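# Roll the ball from its gutter into the roofed box

## Task

Get the ball out of the gutter it currently sits in and into the box belonging to the same arm. The box has a roof and one open side. The ball may be poured in from the gutter. The box must not be moved, lifted, rotated or tipped beyond a small amount. The ball must never drop more than slightly below table-top height unless a robot is carrying it. A gutter holds the ball only while its open end is higher; if its handle is held upright, the ball rolls out. Nothing may be knocked or placed outside the work area. At the end, every gripper must have released and the arms must be clear, and the ball must stay in the box without any robot holding it there. Arm bases (metres, heading in degrees counter-clockwise from +x): arm1 x=-1.71 y=+0.22 z=+0.94 facing -15; arm2 x=+0.00 y=+0.13 z=+0.85 facing -89; arm3 x=+1.71 y=+0.39 z=+0.86 facing -166.

## Robot and tools

Setup: three identical i2rt Big YAM arms named arm1, arm2 and arm3. Each has six revolute joints, a two-finger gripper and a wrist camera. The wrist camera sits on top of the hand and looks toward the fingertips when joints 1 and 6 are 0 and the hand is level. The hand reaches roughly 1.0 m out from the joint 1 axis. Room cameras: cam_end_1, cam_end_2, cam_gap_1, cam_gap_2, cam_side and cam_top. Wrist cameras: arm1_cam_wrist, arm2_cam_wrist and arm3_cam_wrist.

Frames: a single scene frame is shared by all arms. Its origin is on the floor and +z is up. The bases are at the positions and headings listed in the task. hand means the point midway between the fingertips. The hand's z axis runs along the fingers, and the fingers open along its y axis.

execute_actions(actions, cameras): actions is a list holding one action, or nothing at all. An empty list just returns state and images. An action is an object keyed by robot name. Each robot takes a "joints" object of absolute targets, not offsets: joint1_rad to joint6_rad in radians, and gripper_m in metres.
- joint1_rad: -2.879 to 2.879. Rotates the arm about its base; positive is counter-clockwise seen from above; 0 points the way the base faces.
- joint2_rad: 0 to 3.141. Shoulder; 0 has the upper arm roughly level, pointing backward; larger values lift it up and then forward.
- joint3_rad: 0 to 3.019. Elbow; 0 is fully folded; larger values open it.
- joint4_rad: -1.692 to 1.57. Hand pitch; positive tilts the fingers up.
- joint5_rad: -1.57 to 1.57. Sideways hand swing; positive is toward the arm's right.
- joint6_rad: -2.094 to 2.094. Hand roll; positive is clockwise viewed from behind the hand.
- gripper_m: 0 to 0.093. The gap between the fingertips.

Done tolerances, in joint order: ±0.045, 0.14, 0.09, 0.055, 0.03, 0.035, and 0.003 for the gripper. Motions in one action start together but each joint moves at its own speed, so the hand can swing wide between postures. An action runs for at most 15 s. Joints or robots you leave out may still push toward their earlier targets. An unknown key or an out-of-range number rejects the whole call, and nothing moves. cameras is a list of camera names or "all". Leaving it out, or passing null, means all cameras; [] means none. The "pictures" line gives the order of the returned images.

wait(seconds): 0 to 10 s. Nothing new is commanded, and the result is the same as an empty action.

zoom_image(camera, region): region is [x0, y0, x1, y1] in pixels of that camera's latest full image, with the origin at the top-left. The region can be at most 504 by 504. Images are 672x504.

read_manual(section): returns licence text only; the default section is "licences".

finished_scene(scene): pass the current scene number, 1 or 2. This is final and reports whether the task succeeded. The next scene's task arrives in its result.

Result lines: joint_positions and joint torques, one value per arm joint. Torques carry offset, noise and friction effects, so they are only a rough hint of load. joint_status describes how each commanded joint ended:
- off_target: stopped short and may still be pushing.
- contact_stop or time_out: now holds where it stopped. A time_out joint may keep a nearby target and carry on pushing.
- not_followed: a self/inter-arm clearance check blocked that arm's targets, shown with a "joint command not followed" line and a cause. The gripper target still runs, and blocked targets may be retried later.
- limit_stop_at_motor_heat: resend the target.
on_its_own lists what you did not command this call; "held at" is a joint's held target, not its position. To relieve a joint that keeps pushing, send its reported position as the target. MOTOR HOT appears from 85 °C. At 100 °C an OVER-TEMPERATURE FAULT drops that arm. After any reported stop, your later motion, wait and finish calls in that reply are skipped.

Things to avoid:
- Arms pressing or crashing into each other; a hard press ends the run. The clearance check can act too late and ignores fingers, gripper housings and wrist cameras.
- Long hard pushes against objects, which overheat motors.
- Dropping the ball or letting it fall below the tables.
- Bumping the box.
- Tilting the gutter handle upward while it still holds the ball.
- Knocking anything out of the work area.
Loose objects may occasionally get a brief nudge. The sim keeps running while you think, with robots holding their last command. Finish by opening the gripper and moving the arm away.

Each tool is called after "Request:" as name([rows], argument=value, ...), one row to a line, values as JSON.

## Session

I'll start by looking at the scene.

Request:
execute_actions(actions=[])

Scene clock: 0.00 s.
Joint torques (N m, as the arm reports them, + toward a larger angle): no reading
arm1.joint_positions: joint1_rad=+0.815 joint2_rad=+0.564 joint3_rad=+1.367 joint4_rad=-1.600 joint5_rad=-0.020 joint6_rad=+0.277 gripper_m=+0.094
arm1.joint_status: not commanded
arm1.hand: x=-1.5688 y=+0.3163 z=+1.4338 quat_wxyz=(-0.343, +0.131, -0.916, -0.161) (m; scene frame)
arm2.joint_positions: joint1_rad=+0.115 joint2_rad=+0.326 joint3_rad=+1.581 joint4_rad=-1.629 joint5_rad=+0.033 joint6_rad=-0.012 gripper_m=+0.095
arm2.joint_status: not commanded
arm2.hand: x=-0.0034 y=+0.1011 z=+1.4422 quat_wxyz=(-0.414, -0.548, -0.618, +0.383) (m; scene frame)
arm3.joint_positions: joint1_rad=+0.284 joint2_rad=+0.615 joint3_rad=+1.367 joint4_rad=-1.465 joint5_rad=-0.033 joint6_rad=-0.523 gripper_m=+0.095
arm3.joint_status: not commanded
arm3.hand: x=+1.5293 y=+0.2759 z=+1.3633 quat_wxyz=(-0.017, -0.784, -0.461, +0.415) (m; scene frame)
pictures: arm1_cam_wrist, arm2_cam_wrist, arm3_cam_wrist, cam_end_1, cam_end_2, cam_gap_1, cam_gap_2, cam_side, cam_top
Images, in order (width x height): arm1_cam_wrist 672x504, arm2_cam_wrist 672x504, arm3_cam_wrist 672x504, cam_end_1 672x504, cam_end_2 672x504, cam_gap_1 672x504, cam_gap_2 672x504, cam_side 672x504, cam_top 672x504.

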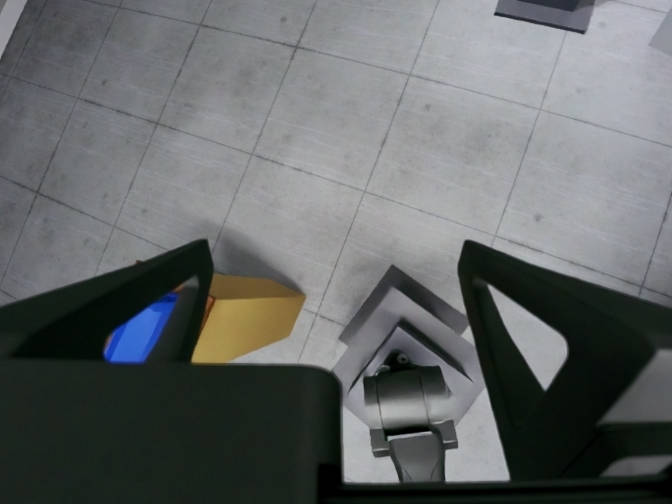

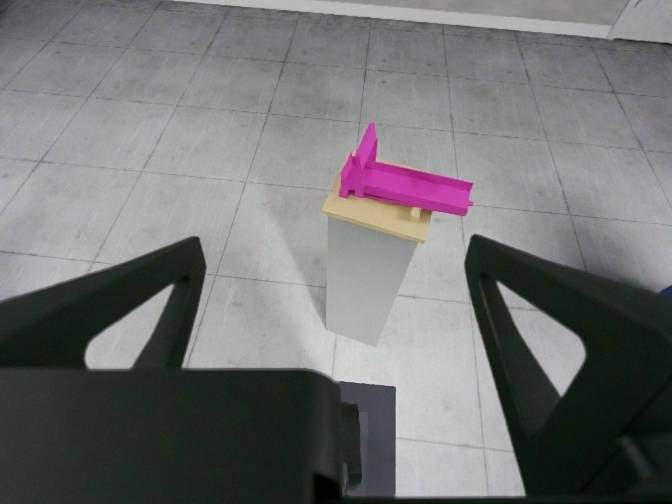

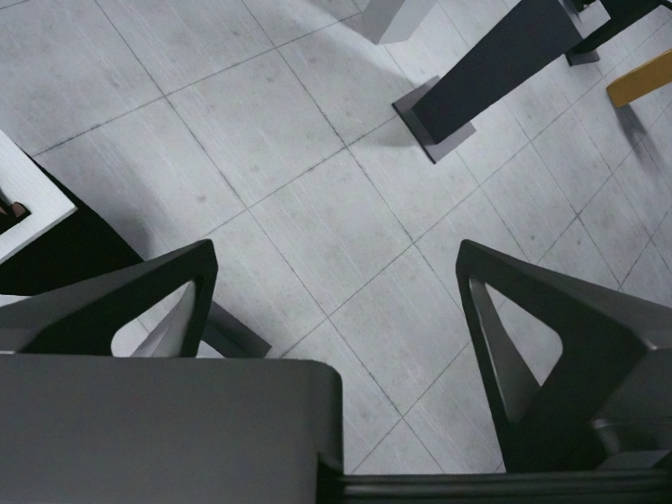

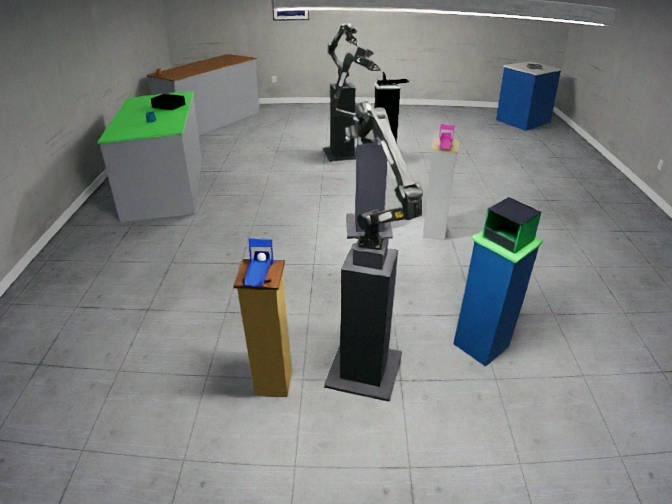

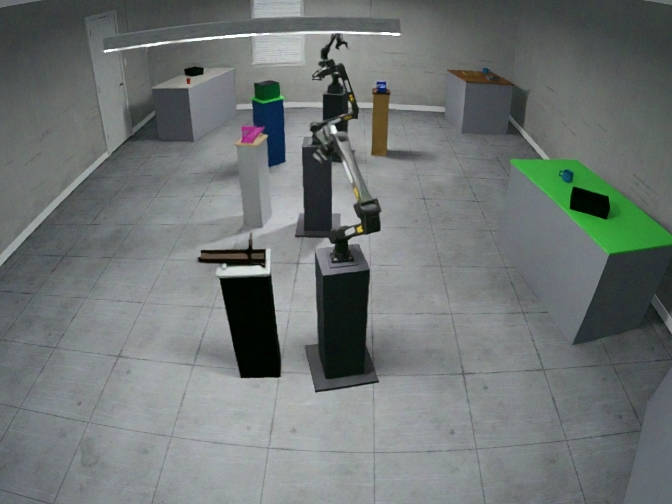

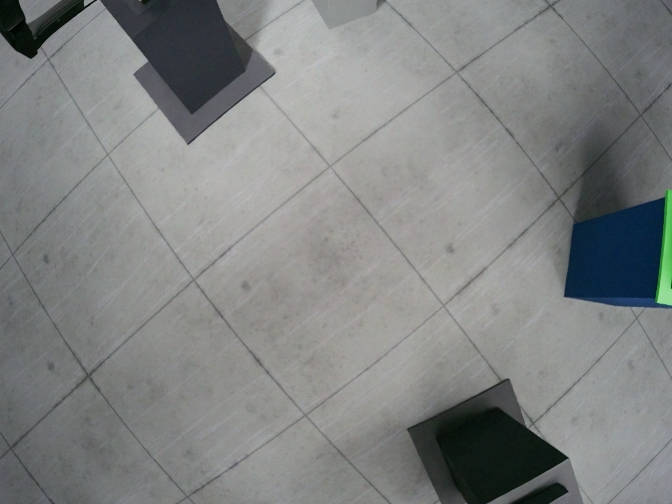

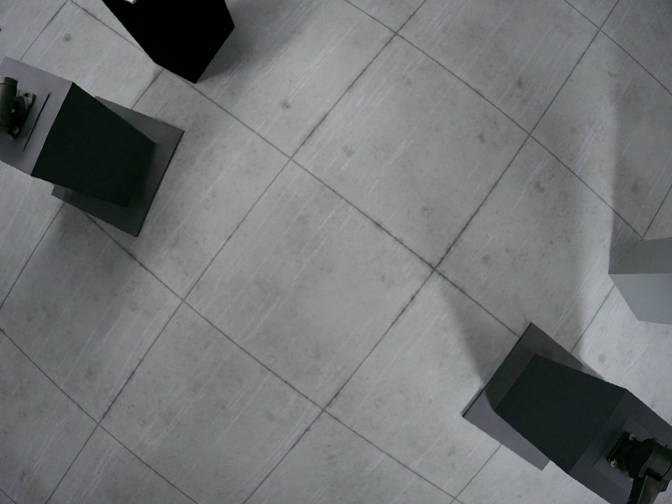

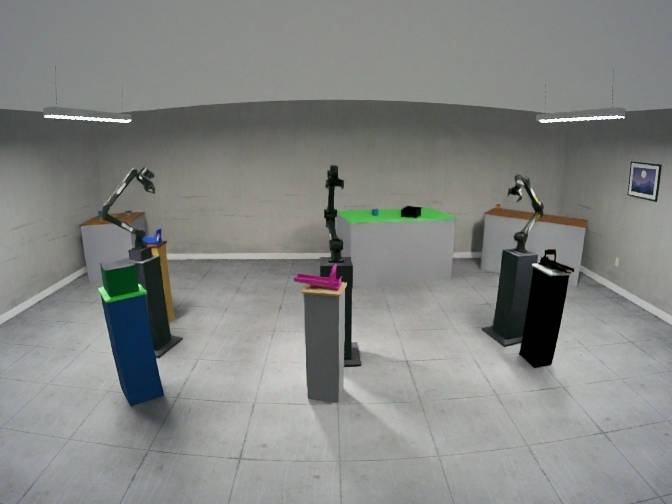

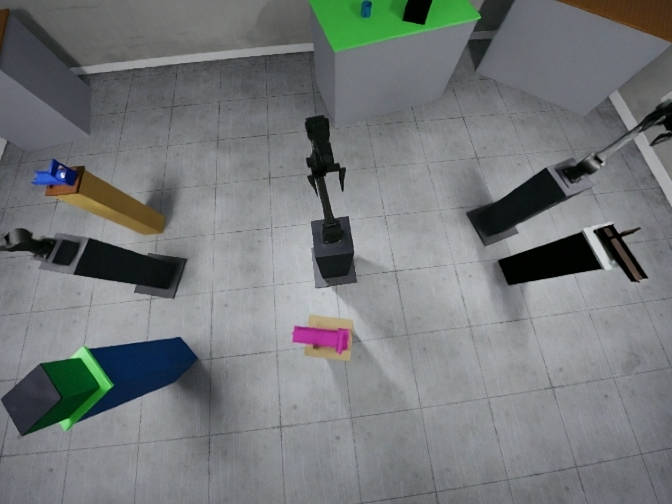

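Request:
zoom_image(camera="cam_end_1", region=[210, 220, 310, 300])

Request:
zoom_image(camera="cam_end_1", region=[450, 180, 570, 280])

Request:
zoom_image(camera="cam_top", region=[0, 140, 200, 440])

Request:
zoom_image(camera="cam_side", region=[70, 150, 220, 320])

Region (210, 220, 310, 300) of cam_end_1's 672x504 image, scaled by 5.040, with more detail than that image has; it fills the top 403 rows of this view, and the rest is white.

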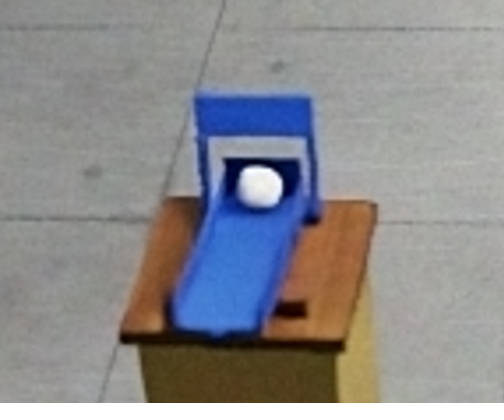

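Region (450, 180, 570, 280) of cam_end_1's 672x504 image, scaled by 4.200, with more detail than that image has.

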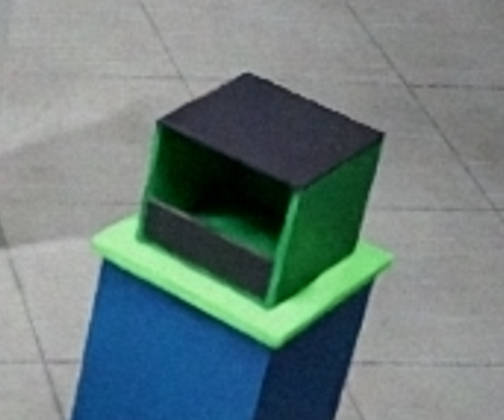

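Region (0, 140, 200, 440) of cam_top's 672x504 image, scaled by 1.680, with more detail than that image has.

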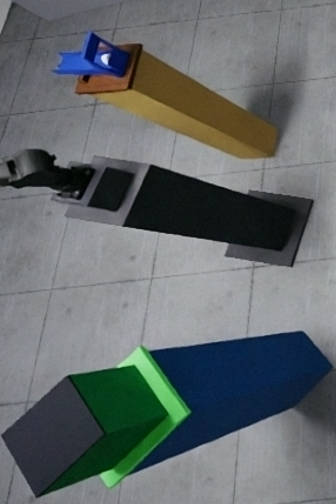

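Region (70, 150, 220, 320) of cam_side's 672x504 image, scaled by 2.965, with more detail than that image has; it fills the left 445 columns of this view, and the rest is white.

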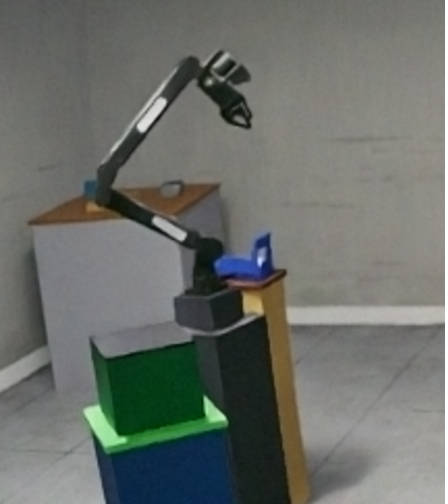

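Request:
zoom_image(camera="cam_side", region=[125, 215, 185, 260])

Request:
zoom_image(camera="arm2_cam_wrist", region=[300, 100, 500, 260])

Request:
zoom_image(camera="cam_side", region=[280, 250, 360, 310])

Request:
zoom_image(camera="cam_top", region=[20, 145, 100, 205])

Region (125, 215, 185, 260) of cam_side's 672x504 image, scaled by 8.400, with more detail than that image has; it fills the top 378 rows of this view, and the rest is white.

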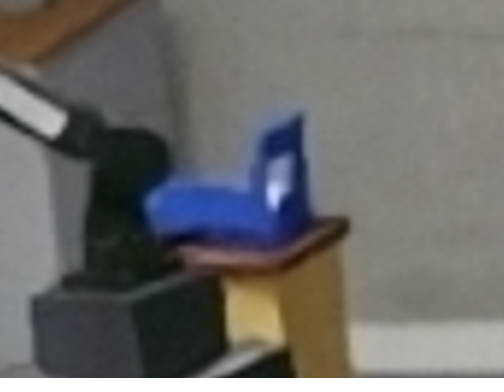

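Region (300, 100, 500, 260) of arm2_cam_wrist's 672x504 image, scaled by 2.520, with more detail than that image has; it fills the top 403 rows of this view, and the rest is white.

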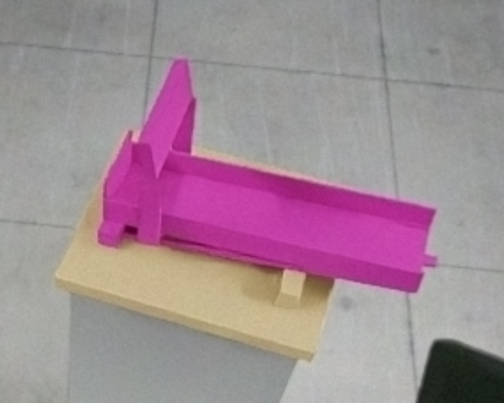

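Region (280, 250, 360, 310) of cam_side's 672x504 image, scaled by 6.300, with more detail than that image has; it fills the top 378 rows of this view, and the rest is white.

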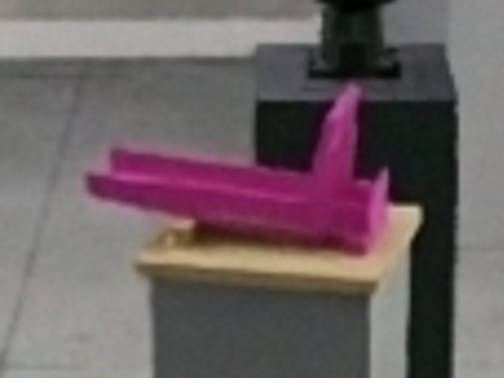

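Region (20, 145, 100, 205) of cam_top's 672x504 image, scaled by 6.300, with more detail than that image has; it fills the top 378 rows of this view, and the rest is white.

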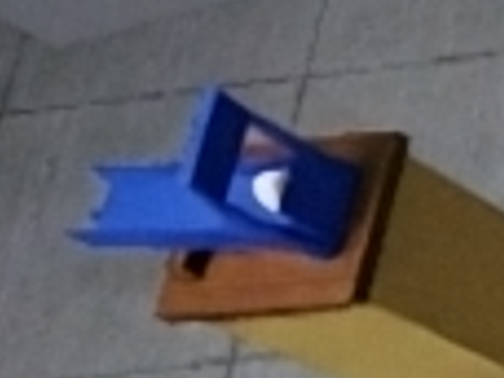

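Request:
execute_actions([
  {"arm1": {"joints": {"joint1_rad": 1.911, "joint2_rad": 1.874, "joint3_rad": 1.647, "joint4_rad": -1.344, "joint5_rad": 0.0, "joint6_rad": 0.0, "gripper_m": 0.09}}},
], cameras=["arm1_cam_wrist", "cam_end_1", "cam_side", "cam_top"])

Scene clock: 121.87 s.
Joint torques (N m, as the arm reports them, + toward a larger angle): arm1=[  0.36 -16.59   8.97   0.34   0.08  -0.02] | arm2=[ 0.68 10.1   4.52  2.58  0.07 -0.03] | arm3=[-0.25  2.19  9.77  1.99  0.05  0.1 ]
arm1.joint_positions: joint1_rad=+1.916 joint2_rad=+1.861 joint3_rad=+1.648 joint4_rad=-1.348 joint5_rad=+0.000 joint6_rad=+0.008 gripper_m=+0.090
arm1.joint_status: all done
arm1.hand: x=-1.7625 y=+0.7911 z=+1.0919 quat_wxyz=(-0.005, +0.733, -0.680, -0.003) (m; scene frame)
arm2.joint_positions: joint1_rad=+0.115 joint2_rad=+0.326 joint3_rad=+1.581 joint4_rad=-1.629 joint5_rad=+0.033 joint6_rad=-0.012 gripper_m=+0.095
arm2.joint_status: not commanded
arm2.hand: x=-0.0034 y=+0.1011 z=+1.4422 quat_wxyz=(-0.414, -0.548, -0.618, +0.383) (m; scene frame)
arm3.joint_positions: joint1_rad=+0.284 joint2_rad=+0.615 joint3_rad=+1.367 joint4_rad=-1.465 joint5_rad=-0.033 joint6_rad=-0.523 gripper_m=+0.095
arm3.joint_status: not commanded
arm3.hand: x=+1.5293 y=+0.2759 z=+1.3633 quat_wxyz=(-0.017, -0.784, -0.461, +0.415) (m; scene frame)
pictures: arm1_cam_wrist, cam_end_1, cam_side, cam_top
camera_calibration (this result's frames):
arm1_cam_wrist: T_world_to_cam=[[0.996603, 0.0823501, 0.000938239, 1.69056], [0.0664334, -0.810607, 0.581809, 0.12606], [0.0486726, -0.579771, -0.813325, 1.55537], [0, 0, 0, 1]] pos_world=[-1.7689, 0.864725, 1.19009]
Images, in order (width x height): arm1_cam_wrist 672x504, cam_end_1 672x504, cam_side 672x504, cam_top 672x504.

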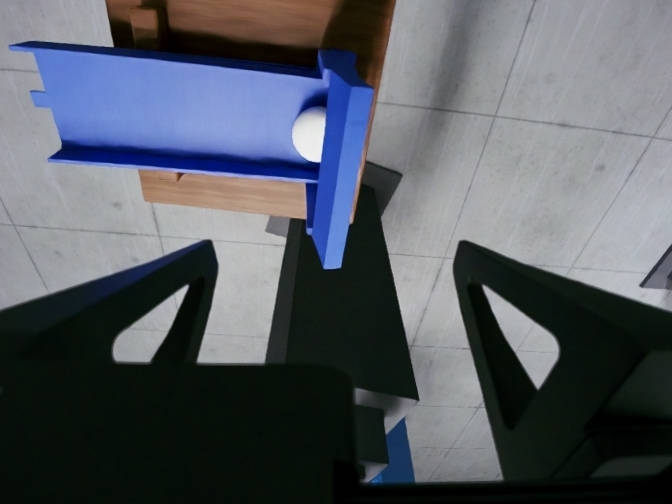

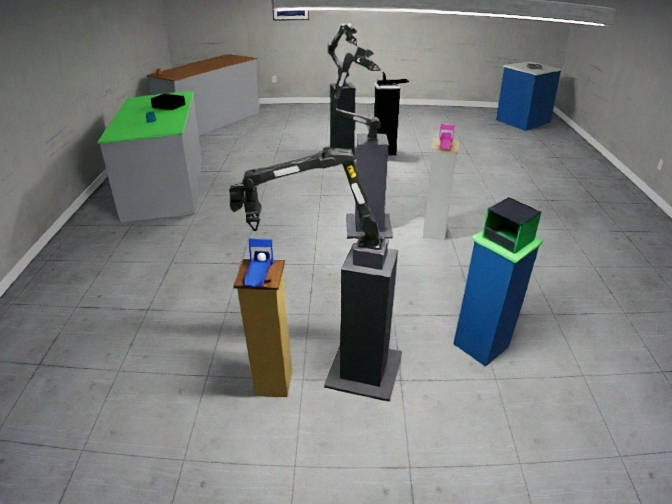

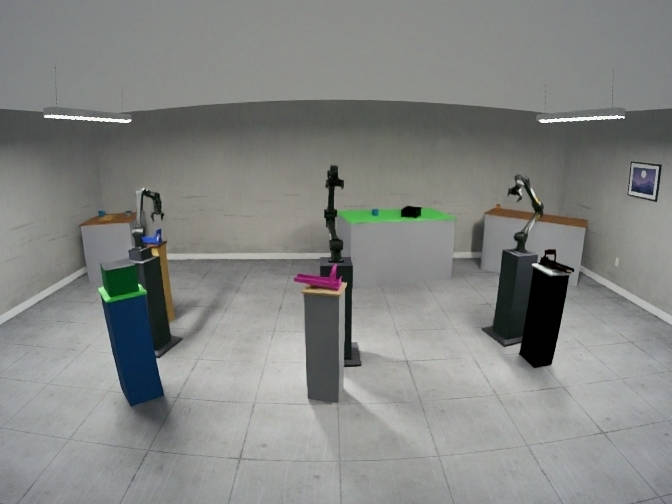

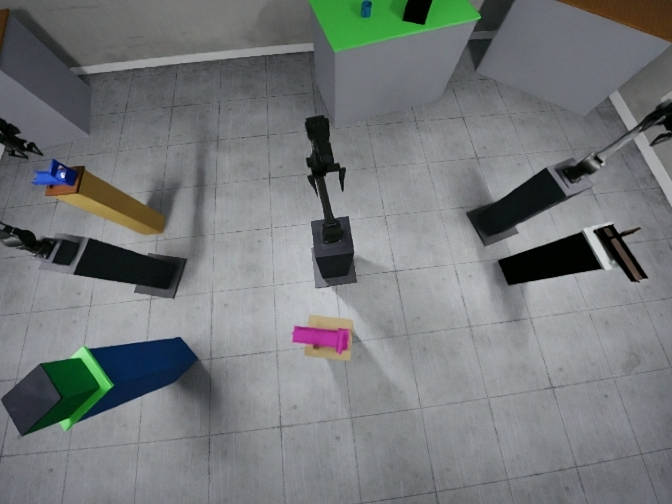

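Request:
zoom_image(camera="arm1_cam_wrist", region=[0, 0, 420, 300])

Request:
zoom_image(camera="arm1_cam_wrist", region=[260, 30, 420, 290])

Region (0, 0, 420, 300) of arm1_cam_wrist's 672x504 image, scaled by 1.200, with more detail than that image has; it fills the top 360 rows of this view, and the rest is white.

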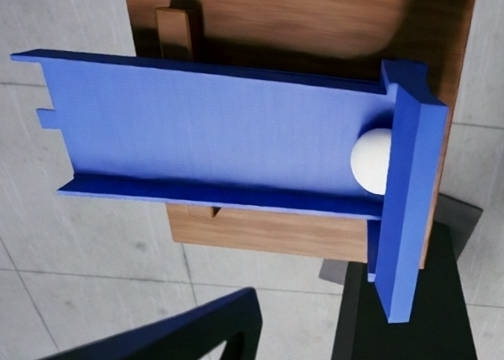

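Region (260, 30, 420, 290) of arm1_cam_wrist's 672x504 image, scaled by 1.938, with more detail than that image has; it fills the left 310 columns of this view, and the rest is white.

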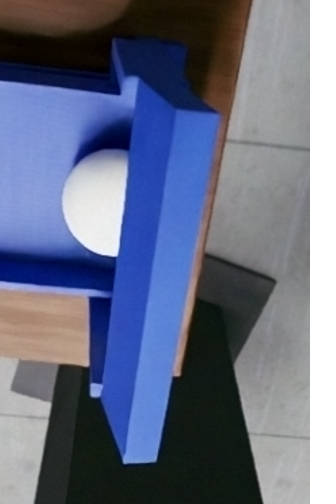

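Request:
execute_actions([
  {"arm1": {"joints": {"joint1_rad": 1.821, "joint2_rad": 1.861, "joint3_rad": 1.464, "joint4_rad": -1.164, "joint5_rad": -0.227, "joint6_rad": 0.041, "gripper_m": 0.09}}},
], cameras=["arm1_cam_wrist", "cam_end_1", "cam_side"])

Scene clock: 181.57 s.
Joint torques (N m, as the arm reports them, + toward a larger angle): arm1=[  1.3  -16.34   7.89   0.93  -0.18   0.12] | arm2=[ 0.63 10.38  4.51  2.43  0.09 -0.01] | arm3=[-0.08  2.21  9.75  1.98  0.04  0.11]
arm1.joint_positions: joint1_rad=+1.811 joint2_rad=+1.853 joint3_rad=+1.473 joint4_rad=-1.181 joint5_rad=-0.224 joint6_rad=+0.032 gripper_m=+0.090
arm1.joint_status: all done
arm1.hand: x=-1.7414 y=+0.7724 z=+1.0367 quat_wxyz=(+0.074, +0.685, -0.721, -0.082) (m; scene frame)
arm2.joint_positions: joint1_rad=+0.115 joint2_rad=+0.326 joint3_rad=+1.581 joint4_rad=-1.629 joint5_rad=+0.033 joint6_rad=-0.012 gripper_m=+0.095
arm2.joint_status: not commanded
arm2.hand: x=-0.0034 y=+0.1011 z=+1.4422 quat_wxyz=(-0.414, -0.548, -0.618, +0.383) (m; scene frame)
arm3.joint_positions: joint1_rad=+0.284 joint2_rad=+0.615 joint3_rad=+1.367 joint4_rad=-1.465 joint5_rad=-0.033 joint6_rad=-0.523 gripper_m=+0.095
arm3.joint_status: not commanded
arm3.hand: x=+1.5293 y=+0.2759 z=+1.3633 quat_wxyz=(-0.017, -0.784, -0.461, +0.415) (m; scene frame)
pictures: arm1_cam_wrist, cam_end_1, cam_side
camera_calibration (this result's frames):
arm1_cam_wrist: T_world_to_cam=[[0.974134, -0.04302, -0.22184, 1.95976], [0.0940968, -0.815326, 0.571305, 0.204352], [-0.205449, -0.577402, -0.790189, 1.03021], [0, 0, 0, 1]] pos_world=[-1.71664, 0.845767, 1.13207]
Images, in order (width x height): arm1_cam_wrist 672x504, cam_end_1 672x504, cam_side 672x504.

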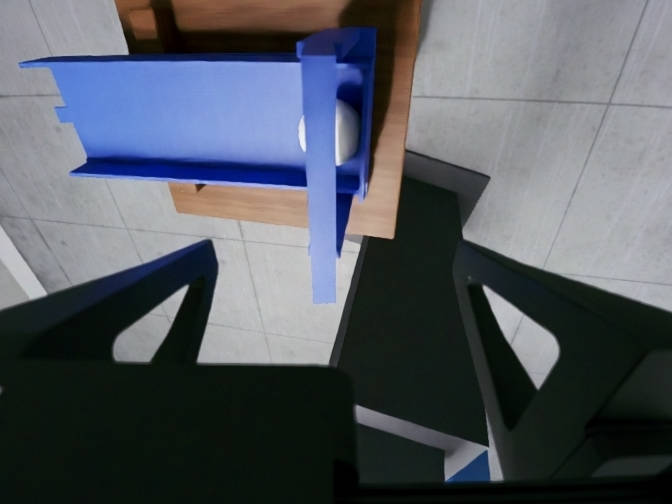

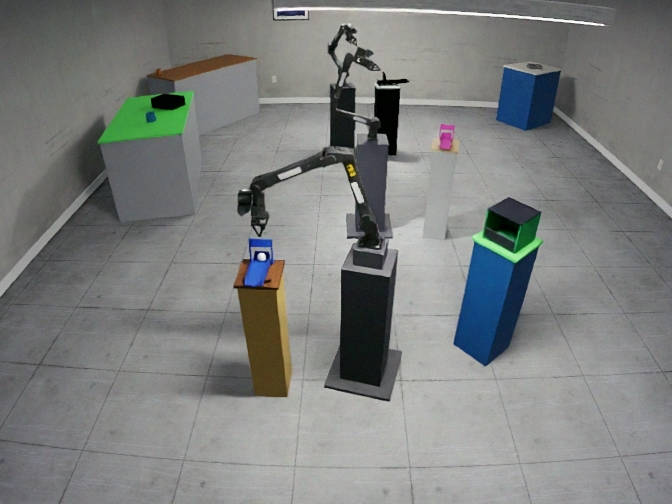

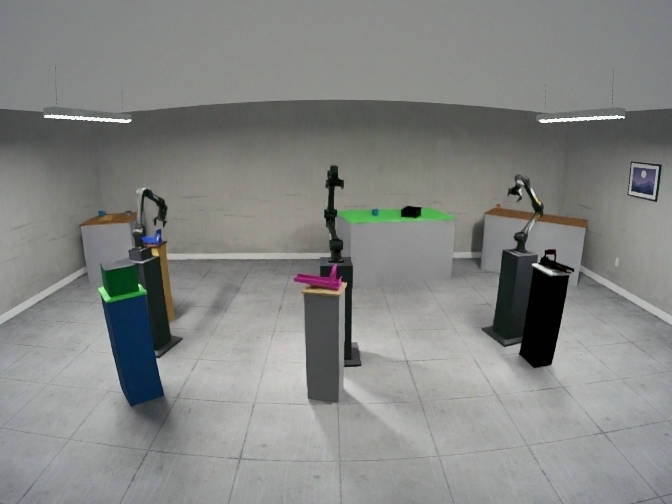

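Request:
execute_actions([
  {"arm1": {"joints": {"joint1_rad": 1.85, "joint2_rad": 1.93, "joint3_rad": 1.399, "joint4_rad": -1.024, "joint5_rad": -0.227, "joint6_rad": 0.067, "gripper_m": 0.09}}},
], cameras=["arm1_cam_wrist", "cam_end_1", "cam_side"])

Scene clock: 196.03 s.
Joint torques (N m, as the arm reports them, + toward a larger angle): arm1=[  0.81 -16.7    7.43   0.86  -0.17   0.12] | arm2=[ 1.06 10.36  4.42  2.49  0.07 -0.04] | arm3=[-0.57  2.15  9.76  2.06  0.04  0.1 ]
arm1.joint_positions: joint1_rad=+1.847 joint2_rad=+1.922 joint3_rad=+1.409 joint4_rad=-1.040 joint5_rad=-0.224 joint6_rad=+0.058 gripper_m=+0.090
arm1.joint_status: all done
arm1.hand: x=-1.7608 y=+0.7743 z=+0.9781 quat_wxyz=(+0.075, +0.688, -0.717, -0.082) (m; scene frame)
arm2.joint_positions: joint1_rad=+0.115 joint2_rad=+0.326 joint3_rad=+1.581 joint4_rad=-1.629 joint5_rad=+0.033 joint6_rad=-0.012 gripper_m=+0.095
arm2.joint_status: not commanded
arm2.hand: x=-0.0034 y=+0.1011 z=+1.4422 quat_wxyz=(-0.414, -0.548, -0.618, +0.383) (m; scene frame)
arm3.joint_positions: joint1_rad=+0.284 joint2_rad=+0.615 joint3_rad=+1.367 joint4_rad=-1.465 joint5_rad=-0.033 joint6_rad=-0.523 gripper_m=+0.095
arm3.joint_status: not commanded
arm3.hand: x=+1.5293 y=+0.2759 z=+1.3633 quat_wxyz=(-0.017, -0.784, -0.461, +0.415) (m; scene frame)
pictures: arm1_cam_wrist, cam_end_1, cam_side
camera_calibration (this result's frames):
arm1_cam_wrist: T_world_to_cam=[[0.974363, -0.0327608, -0.222585, 1.95896], [0.102816, -0.815149, 0.570053, 0.257668], [-0.200115, -0.578324, -0.790883, 0.991829], [0, 0, 0, 1]] pos_world=[-1.73675, 0.847814, 1.07357]
Images, in order (width x height): arm1_cam_wrist 672x504, cam_end_1 672x504, cam_side 672x504.

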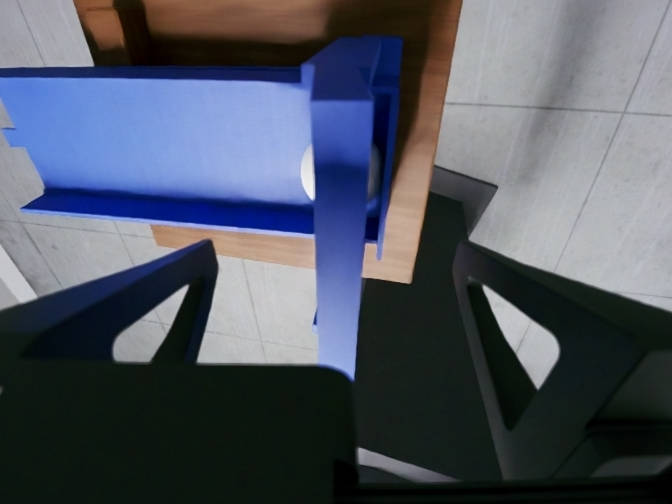

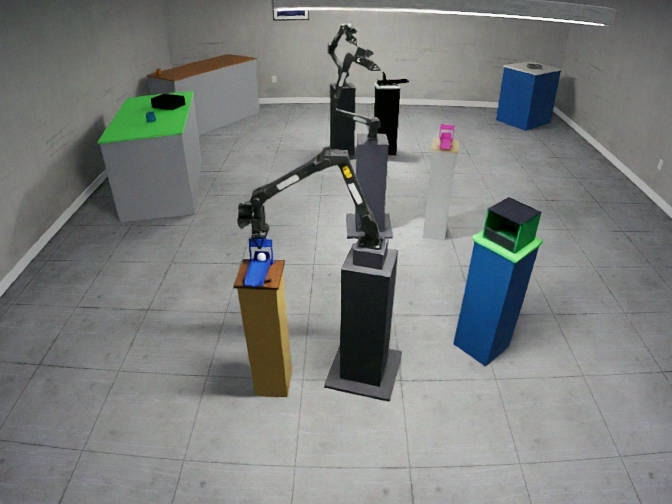

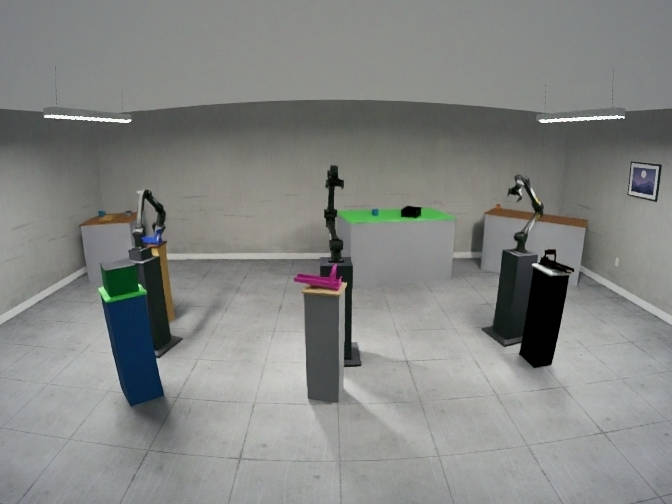

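Request:
execute_actions([
  {"arm1": {"joints": {"joint1_rad": 1.855, "joint2_rad": 1.945, "joint3_rad": 1.385, "joint4_rad": -0.995, "joint5_rad": -0.227, "joint6_rad": 0.067, "gripper_m": 0.09}}},
], cameras=["arm1_cam_wrist", "cam_end_1"])

Scene clock: 204.90 s.
Joint torques (N m, as the arm reports them, + toward a larger angle): arm1=[  1.18 -15.57   6.72   0.98  -0.17   0.12] | arm2=[ 0.49 10.37  4.49  2.45  0.07 -0.05] | arm3=[-0.68  1.83  9.9   2.04  0.04  0.12]
arm1.joint_positions: joint1_rad=+1.847 joint2_rad=+1.922 joint3_rad=+1.402 joint4_rad=-1.012 joint5_rad=-0.224 joint6_rad=+0.058 gripper_m=+0.090
arm1.joint_status: all done
arm1.hand: x=-1.7609 y=+0.7782 z=+0.9760 quat_wxyz=(+0.067, +0.689, -0.716, -0.090) (m; scene frame)
arm2.joint_positions: joint1_rad=+0.115 joint2_rad=+0.326 joint3_rad=+1.581 joint4_rad=-1.629 joint5_rad=+0.033 joint6_rad=-0.012 gripper_m=+0.095
arm2.joint_status: not commanded
arm2.hand: x=-0.0034 y=+0.1011 z=+1.4422 quat_wxyz=(-0.414, -0.548, -0.618, +0.383) (m; scene frame)
arm3.joint_positions: joint1_rad=+0.284 joint2_rad=+0.615 joint3_rad=+1.367 joint4_rad=-1.465 joint5_rad=-0.033 joint6_rad=-0.523 gripper_m=+0.095
arm3.joint_status: not commanded
arm3.hand: x=+1.5293 y=+0.2759 z=+1.3633 quat_wxyz=(-0.017, -0.784, -0.461, +0.415) (m; scene frame)
pictures: arm1_cam_wrist, cam_end_1
camera_calibration (this result's frames):
arm1_cam_wrist: T_world_to_cam=[[0.974282, -0.0283118, -0.223546, 1.95599], [0.102745, -0.827123, 0.552549, 0.288319], [-0.200544, -0.561307, -0.802943, 0.990139], [0, 0, 0, 1]] pos_world=[-1.73674, 0.849624, 1.07297]
Images, in order (width x height): arm1_cam_wrist 672x504, cam_end_1 672x504.

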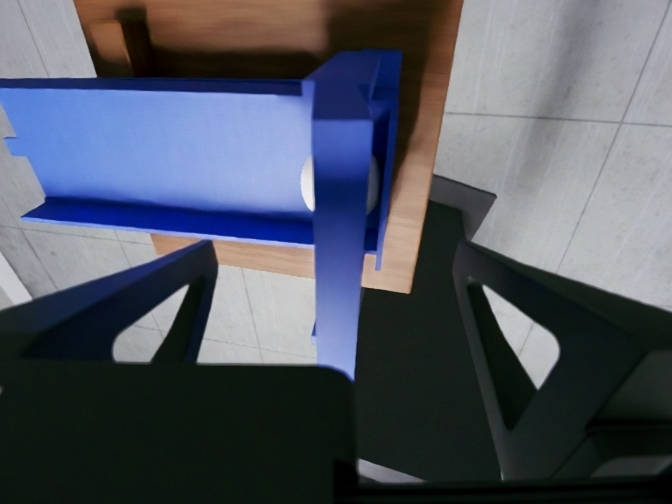

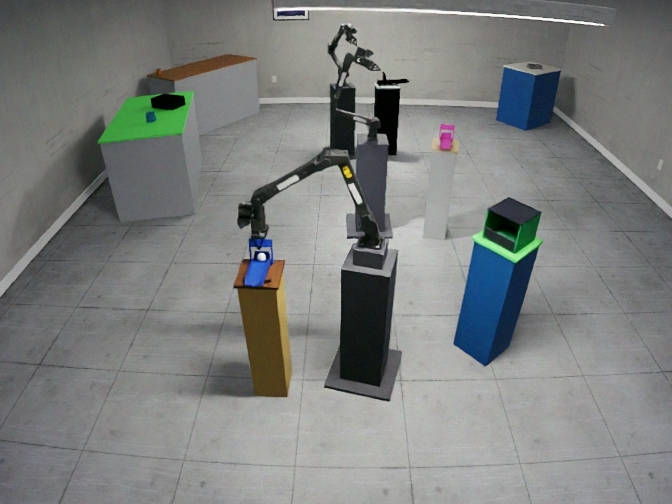

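Request:
execute_actions([
  {"arm1": {"joints": {"joint2_rad": 1.96}}},
], cameras=["arm1_cam_wrist"])

Scene clock: 209.77 s.
Joint torques (N m, as the arm reports them, + toward a larger angle): arm1=[  1.18 -15.18   6.69   0.96  -0.16   0.12] | arm2=[ 0.48 10.6   4.44  2.51  0.05 -0.03] | arm3=[-0.49  2.06  9.88  2.03  0.04  0.11]
arm1.joint_positions: joint1_rad=+1.847 joint2_rad=+1.932 joint3_rad=+1.402 joint4_rad=-1.012 joint5_rad=-0.224 joint6_rad=+0.058 gripper_m=+0.090
arm1.joint_status: all done
arm1.hand: x=-1.7608 y=+0.7771 z=+0.9705 quat_wxyz=(+0.071, +0.688, -0.717, -0.086) (m; scene frame)
arm2.joint_positions: joint1_rad=+0.115 joint2_rad=+0.326 joint3_rad=+1.581 joint4_rad=-1.629 joint5_rad=+0.033 joint6_rad=-0.012 gripper_m=+0.095
arm2.joint_status: not commanded
arm2.hand: x=-0.0034 y=+0.1011 z=+1.4422 quat_wxyz=(-0.414, -0.548, -0.618, +0.383) (m; scene frame)
arm3.joint_positions: joint1_rad=+0.284 joint2_rad=+0.615 joint3_rad=+1.367 joint4_rad=-1.465 joint5_rad=-0.033 joint6_rad=-0.523 gripper_m=+0.095
arm3.joint_status: not commanded
arm3.hand: x=+1.5293 y=+0.2759 z=+1.3633 quat_wxyz=(-0.017, -0.784, -0.461, +0.415) (m; scene frame)
pictures: arm1_cam_wrist
camera_calibration (this result's frames):
arm1_cam_wrist: T_world_to_cam=[[0.974315, -0.0306432, -0.223097, 1.95613], [0.102635, -0.821392, 0.561053, 0.277595], [-0.200443, -0.56954, -0.797149, 0.986098], [0, 0, 0, 1]] pos_world=[-1.73672, 0.849579, 1.06673]
Images, in order (width x height): arm1_cam_wrist 672x504.

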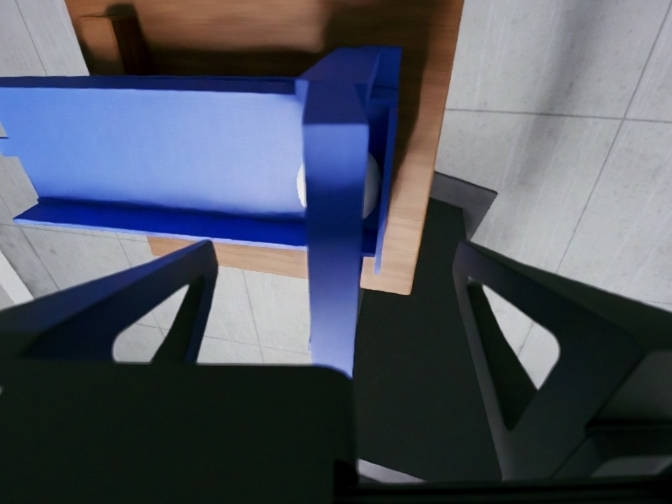

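Request:
execute_actions([
  {"arm1": {"joints": {"gripper_m": 0.0}}},
], cameras=["arm1_cam_wrist", "cam_end_1"])

Scene clock: 213.50 s.
Joint torques (N m, as the arm reports them, + toward a larger angle): arm1=[  1.24 -15.16   6.79   0.93   0.11   0.1 ] | arm2=[ 0.79 10.37  4.49  2.48  0.04 -0.05] | arm3=[-0.45  1.71  9.83  1.99  0.03  0.11]
arm1.joint_positions: joint1_rad=+1.848 joint2_rad=+1.932 joint3_rad=+1.402 joint4_rad=-1.011 joint5_rad=-0.232 joint6_rad=+0.060 gripper_m=+0.011
arm1.joint_status: gripper_m off_target (ended at +0.011, target +0.000)
arm1.hand: x=-1.7625 y=+0.7773 z=+0.9708 quat_wxyz=(+0.073, +0.688, -0.717, -0.089) (m; scene frame)
arm2.joint_positions: joint1_rad=+0.115 joint2_rad=+0.326 joint3_rad=+1.581 joint4_rad=-1.629 joint5_rad=+0.033 joint6_rad=-0.012 gripper_m=+0.095
arm2.joint_status: not commanded
arm2.hand: x=-0.0034 y=+0.1011 z=+1.4422 quat_wxyz=(-0.414, -0.548, -0.618, +0.383) (m; scene frame)
arm3.joint_positions: joint1_rad=+0.284 joint2_rad=+0.615 joint3_rad=+1.367 joint4_rad=-1.465 joint5_rad=-0.033 joint6_rad=-0.523 gripper_m=+0.095
arm3.joint_status: not commanded
arm3.hand: x=+1.5293 y=+0.2759 z=+1.3633 quat_wxyz=(-0.017, -0.784, -0.461, +0.415) (m; scene frame)
pictures: arm1_cam_wrist, cam_end_1
camera_calibration (this result's frames):
arm1_cam_wrist: T_world_to_cam=[[0.972544, -0.0314341, -0.230585, 1.96263], [0.106234, -0.821606, 0.56007, 0.285165], [-0.207055, -0.569189, -0.795709, 0.972735], [0, 0, 0, 1]] pos_world=[-1.73763, 0.849657, 1.06685]
Images, in order (width x height): arm1_cam_wrist 672x504, cam_end_1 672x504.

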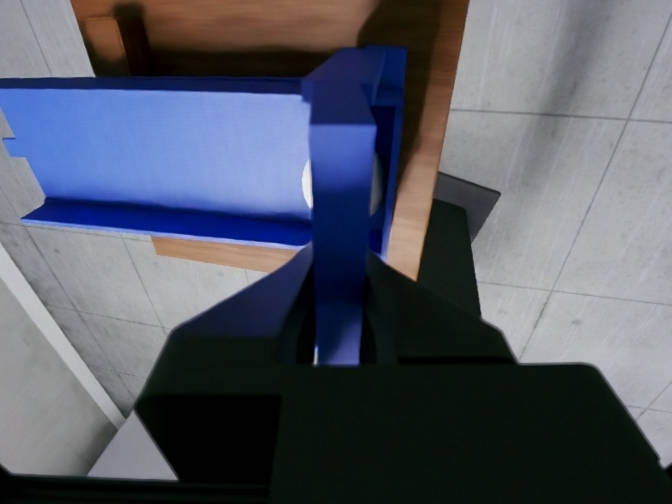

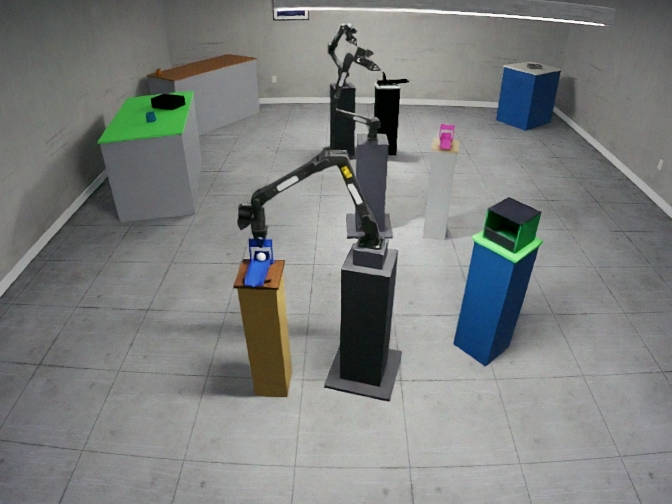

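Request:
execute_actions([
  {"arm1": {"joints": {"joint1_rad": 1.85, "joint2_rad": 1.778, "joint3_rad": 1.467, "joint4_rad": -1.138, "joint5_rad": -0.35, "joint6_rad": 0.06, "gripper_m": 0.0}}},
], cameras=["arm1_cam_wrist", "cam_end_1", "cam_side"])

Scene clock: 306.50 s.
Joint torques (N m, as the arm reports them, + toward a larger angle): arm1=[  0.81 -15.25  12.32  -0.26  -0.4    0.02] | arm2=[ 0.73 10.17  4.52  2.46  0.09 -0.03] | arm3=[-0.39  2.02  9.73  2.07  0.05  0.13]
arm1.joint_positions: joint1_rad=+1.847 joint2_rad=+1.766 joint3_rad=+1.424 joint4_rad=-1.124 joint5_rad=-0.343 joint6_rad=+0.060 gripper_m=+0.011
arm1.joint_status: gripper_m off_target (ended at +0.011, target +0.000); the others done
arm1.hand: x=-1.7808 y=+0.7676 z=+1.0705 quat_wxyz=(+0.088, +0.687, -0.705, -0.153) (m; scene frame)
arm2.joint_positions: joint1_rad=+0.115 joint2_rad=+0.326 joint3_rad=+1.581 joint4_rad=-1.629 joint5_rad=+0.033 joint6_rad=-0.012 gripper_m=+0.095
arm2.joint_status: not commanded
arm2.hand: x=-0.0034 y=+0.1011 z=+1.4422 quat_wxyz=(-0.414, -0.548, -0.618, +0.383) (m; scene frame)
arm3.joint_positions: joint1_rad=+0.284 joint2_rad=+0.615 joint3_rad=+1.367 joint4_rad=-1.465 joint5_rad=-0.033 joint6_rad=-0.523 gripper_m=+0.095
arm3.joint_status: not commanded
arm3.hand: x=+1.5293 y=+0.2759 z=+1.3633 quat_wxyz=(-0.017, -0.784, -0.461, +0.415) (m; scene frame)
pictures: arm1_cam_wrist, cam_end_1, cam_side
camera_calibration (this result's frames):
arm1_cam_wrist: T_world_to_cam=[[0.940623, -0.00324605, -0.339437, 2.04118], [0.17112, -0.859068, 0.482411, 0.450731], [-0.293165, -0.511851, -0.807504, 0.858086], [0, 0, 0, 1]] pos_world=[-1.74555, 0.833047, 1.16832]
Images, in order (width x height): arm1_cam_wrist 672x504, cam_end_1 672x504, cam_side 672x504.

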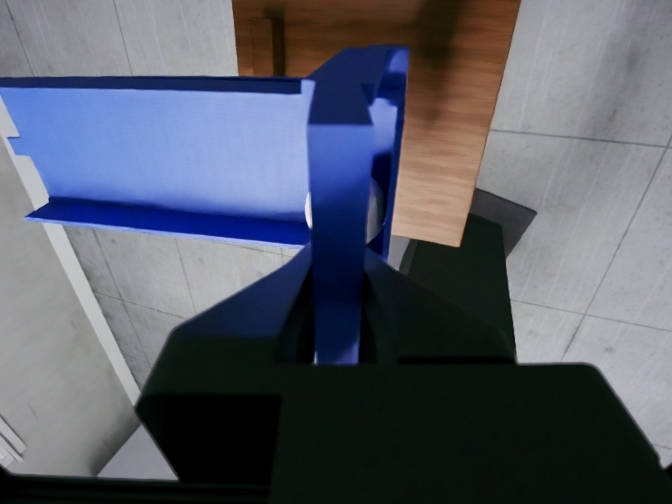

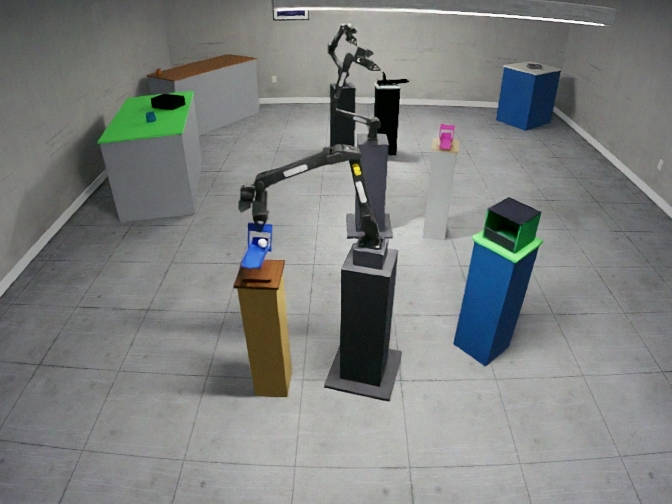

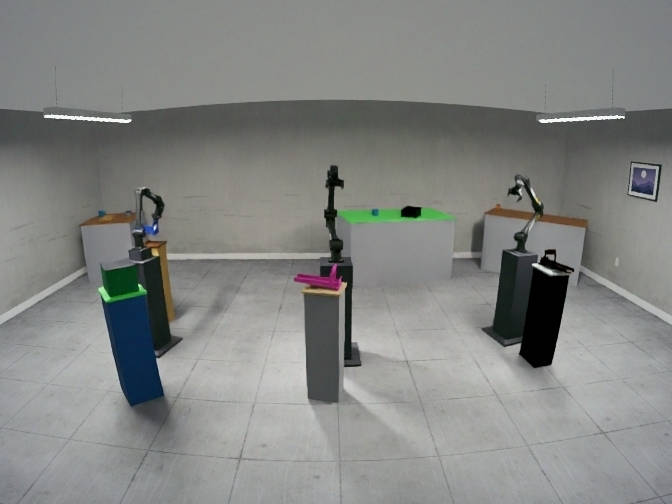

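Request:
execute_actions([
  {"arm1": {"joints": {"joint1_rad": 1.85, "joint2_rad": 1.325, "joint3_rad": 1.05, "joint4_rad": -0.87, "joint5_rad": -0.4, "joint6_rad": 0.06, "gripper_m": 0.0}}},
], cameras=["arm1_cam_wrist", "cam_end_1"])

Scene clock: 321.80 s.
Joint torques (N m, as the arm reports them, + toward a larger angle): arm1=[ 0.81 -9.55  9.09  2.07 -0.43  0.01] | arm2=[ 1.01 10.3   4.49  2.47  0.05 -0.04] | arm3=[-0.47  2.    9.85  2.03  0.03  0.1 ]
arm1.joint_positions: joint1_rad=+1.847 joint2_rad=+1.317 joint3_rad=+1.058 joint4_rad=-0.896 joint5_rad=-0.393 joint6_rad=+0.060 gripper_m=+0.011
arm1.joint_status: gripper_m off_target (ended at +0.011, target +0.000); the others done
arm1.hand: x=-1.7877 y=+0.6766 z=+1.1474 quat_wxyz=(+0.001, +0.693, -0.666, -0.278) (m; scene frame)
arm2.joint_positions: joint1_rad=+0.115 joint2_rad=+0.326 joint3_rad=+1.581 joint4_rad=-1.629 joint5_rad=+0.033 joint6_rad=-0.012 gripper_m=+0.095
arm2.joint_status: not commanded
arm2.hand: x=-0.0034 y=+0.1011 z=+1.4422 quat_wxyz=(-0.414, -0.548, -0.618, +0.383) (m; scene frame)
arm3.joint_positions: joint1_rad=+0.284 joint2_rad=+0.615 joint3_rad=+1.367 joint4_rad=-1.465 joint5_rad=-0.033 joint6_rad=-0.523 gripper_m=+0.095
arm3.joint_status: not commanded
arm3.hand: x=+1.5293 y=+0.2759 z=+1.3633 quat_wxyz=(-0.017, -0.784, -0.461, +0.415) (m; scene frame)
pictures: arm1_cam_wrist, cam_end_1
camera_calibration (this result's frames):
arm1_cam_wrist: T_world_to_cam=[[0.920932, 0.120589, -0.370597, 1.99018], [0.201644, -0.961184, 0.188324, 0.797724], [-0.333502, -0.248162, -0.909501, 0.738097], [0, 0, 0, 1]] pos_world=[-1.74752, 0.709934, 1.25862]
Images, in order (width x height): arm1_cam_wrist 672x504, cam_end_1 672x504.

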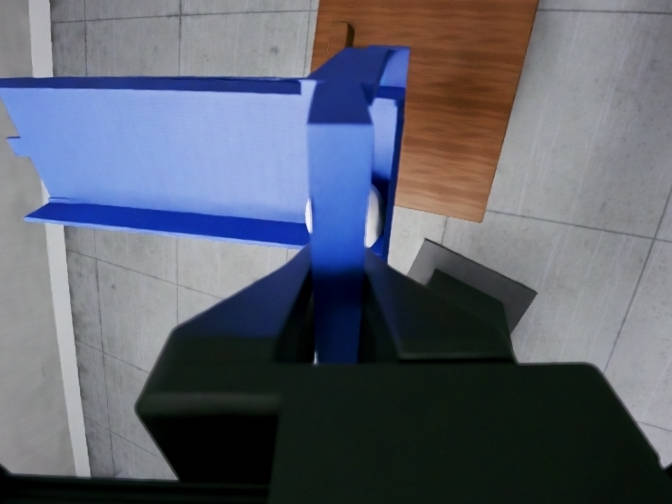

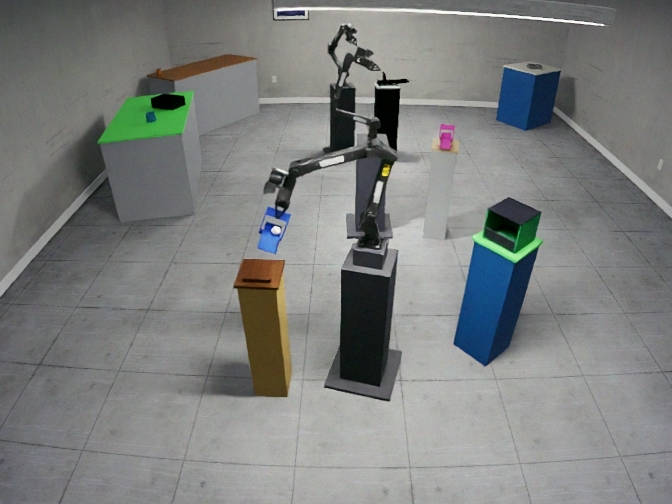

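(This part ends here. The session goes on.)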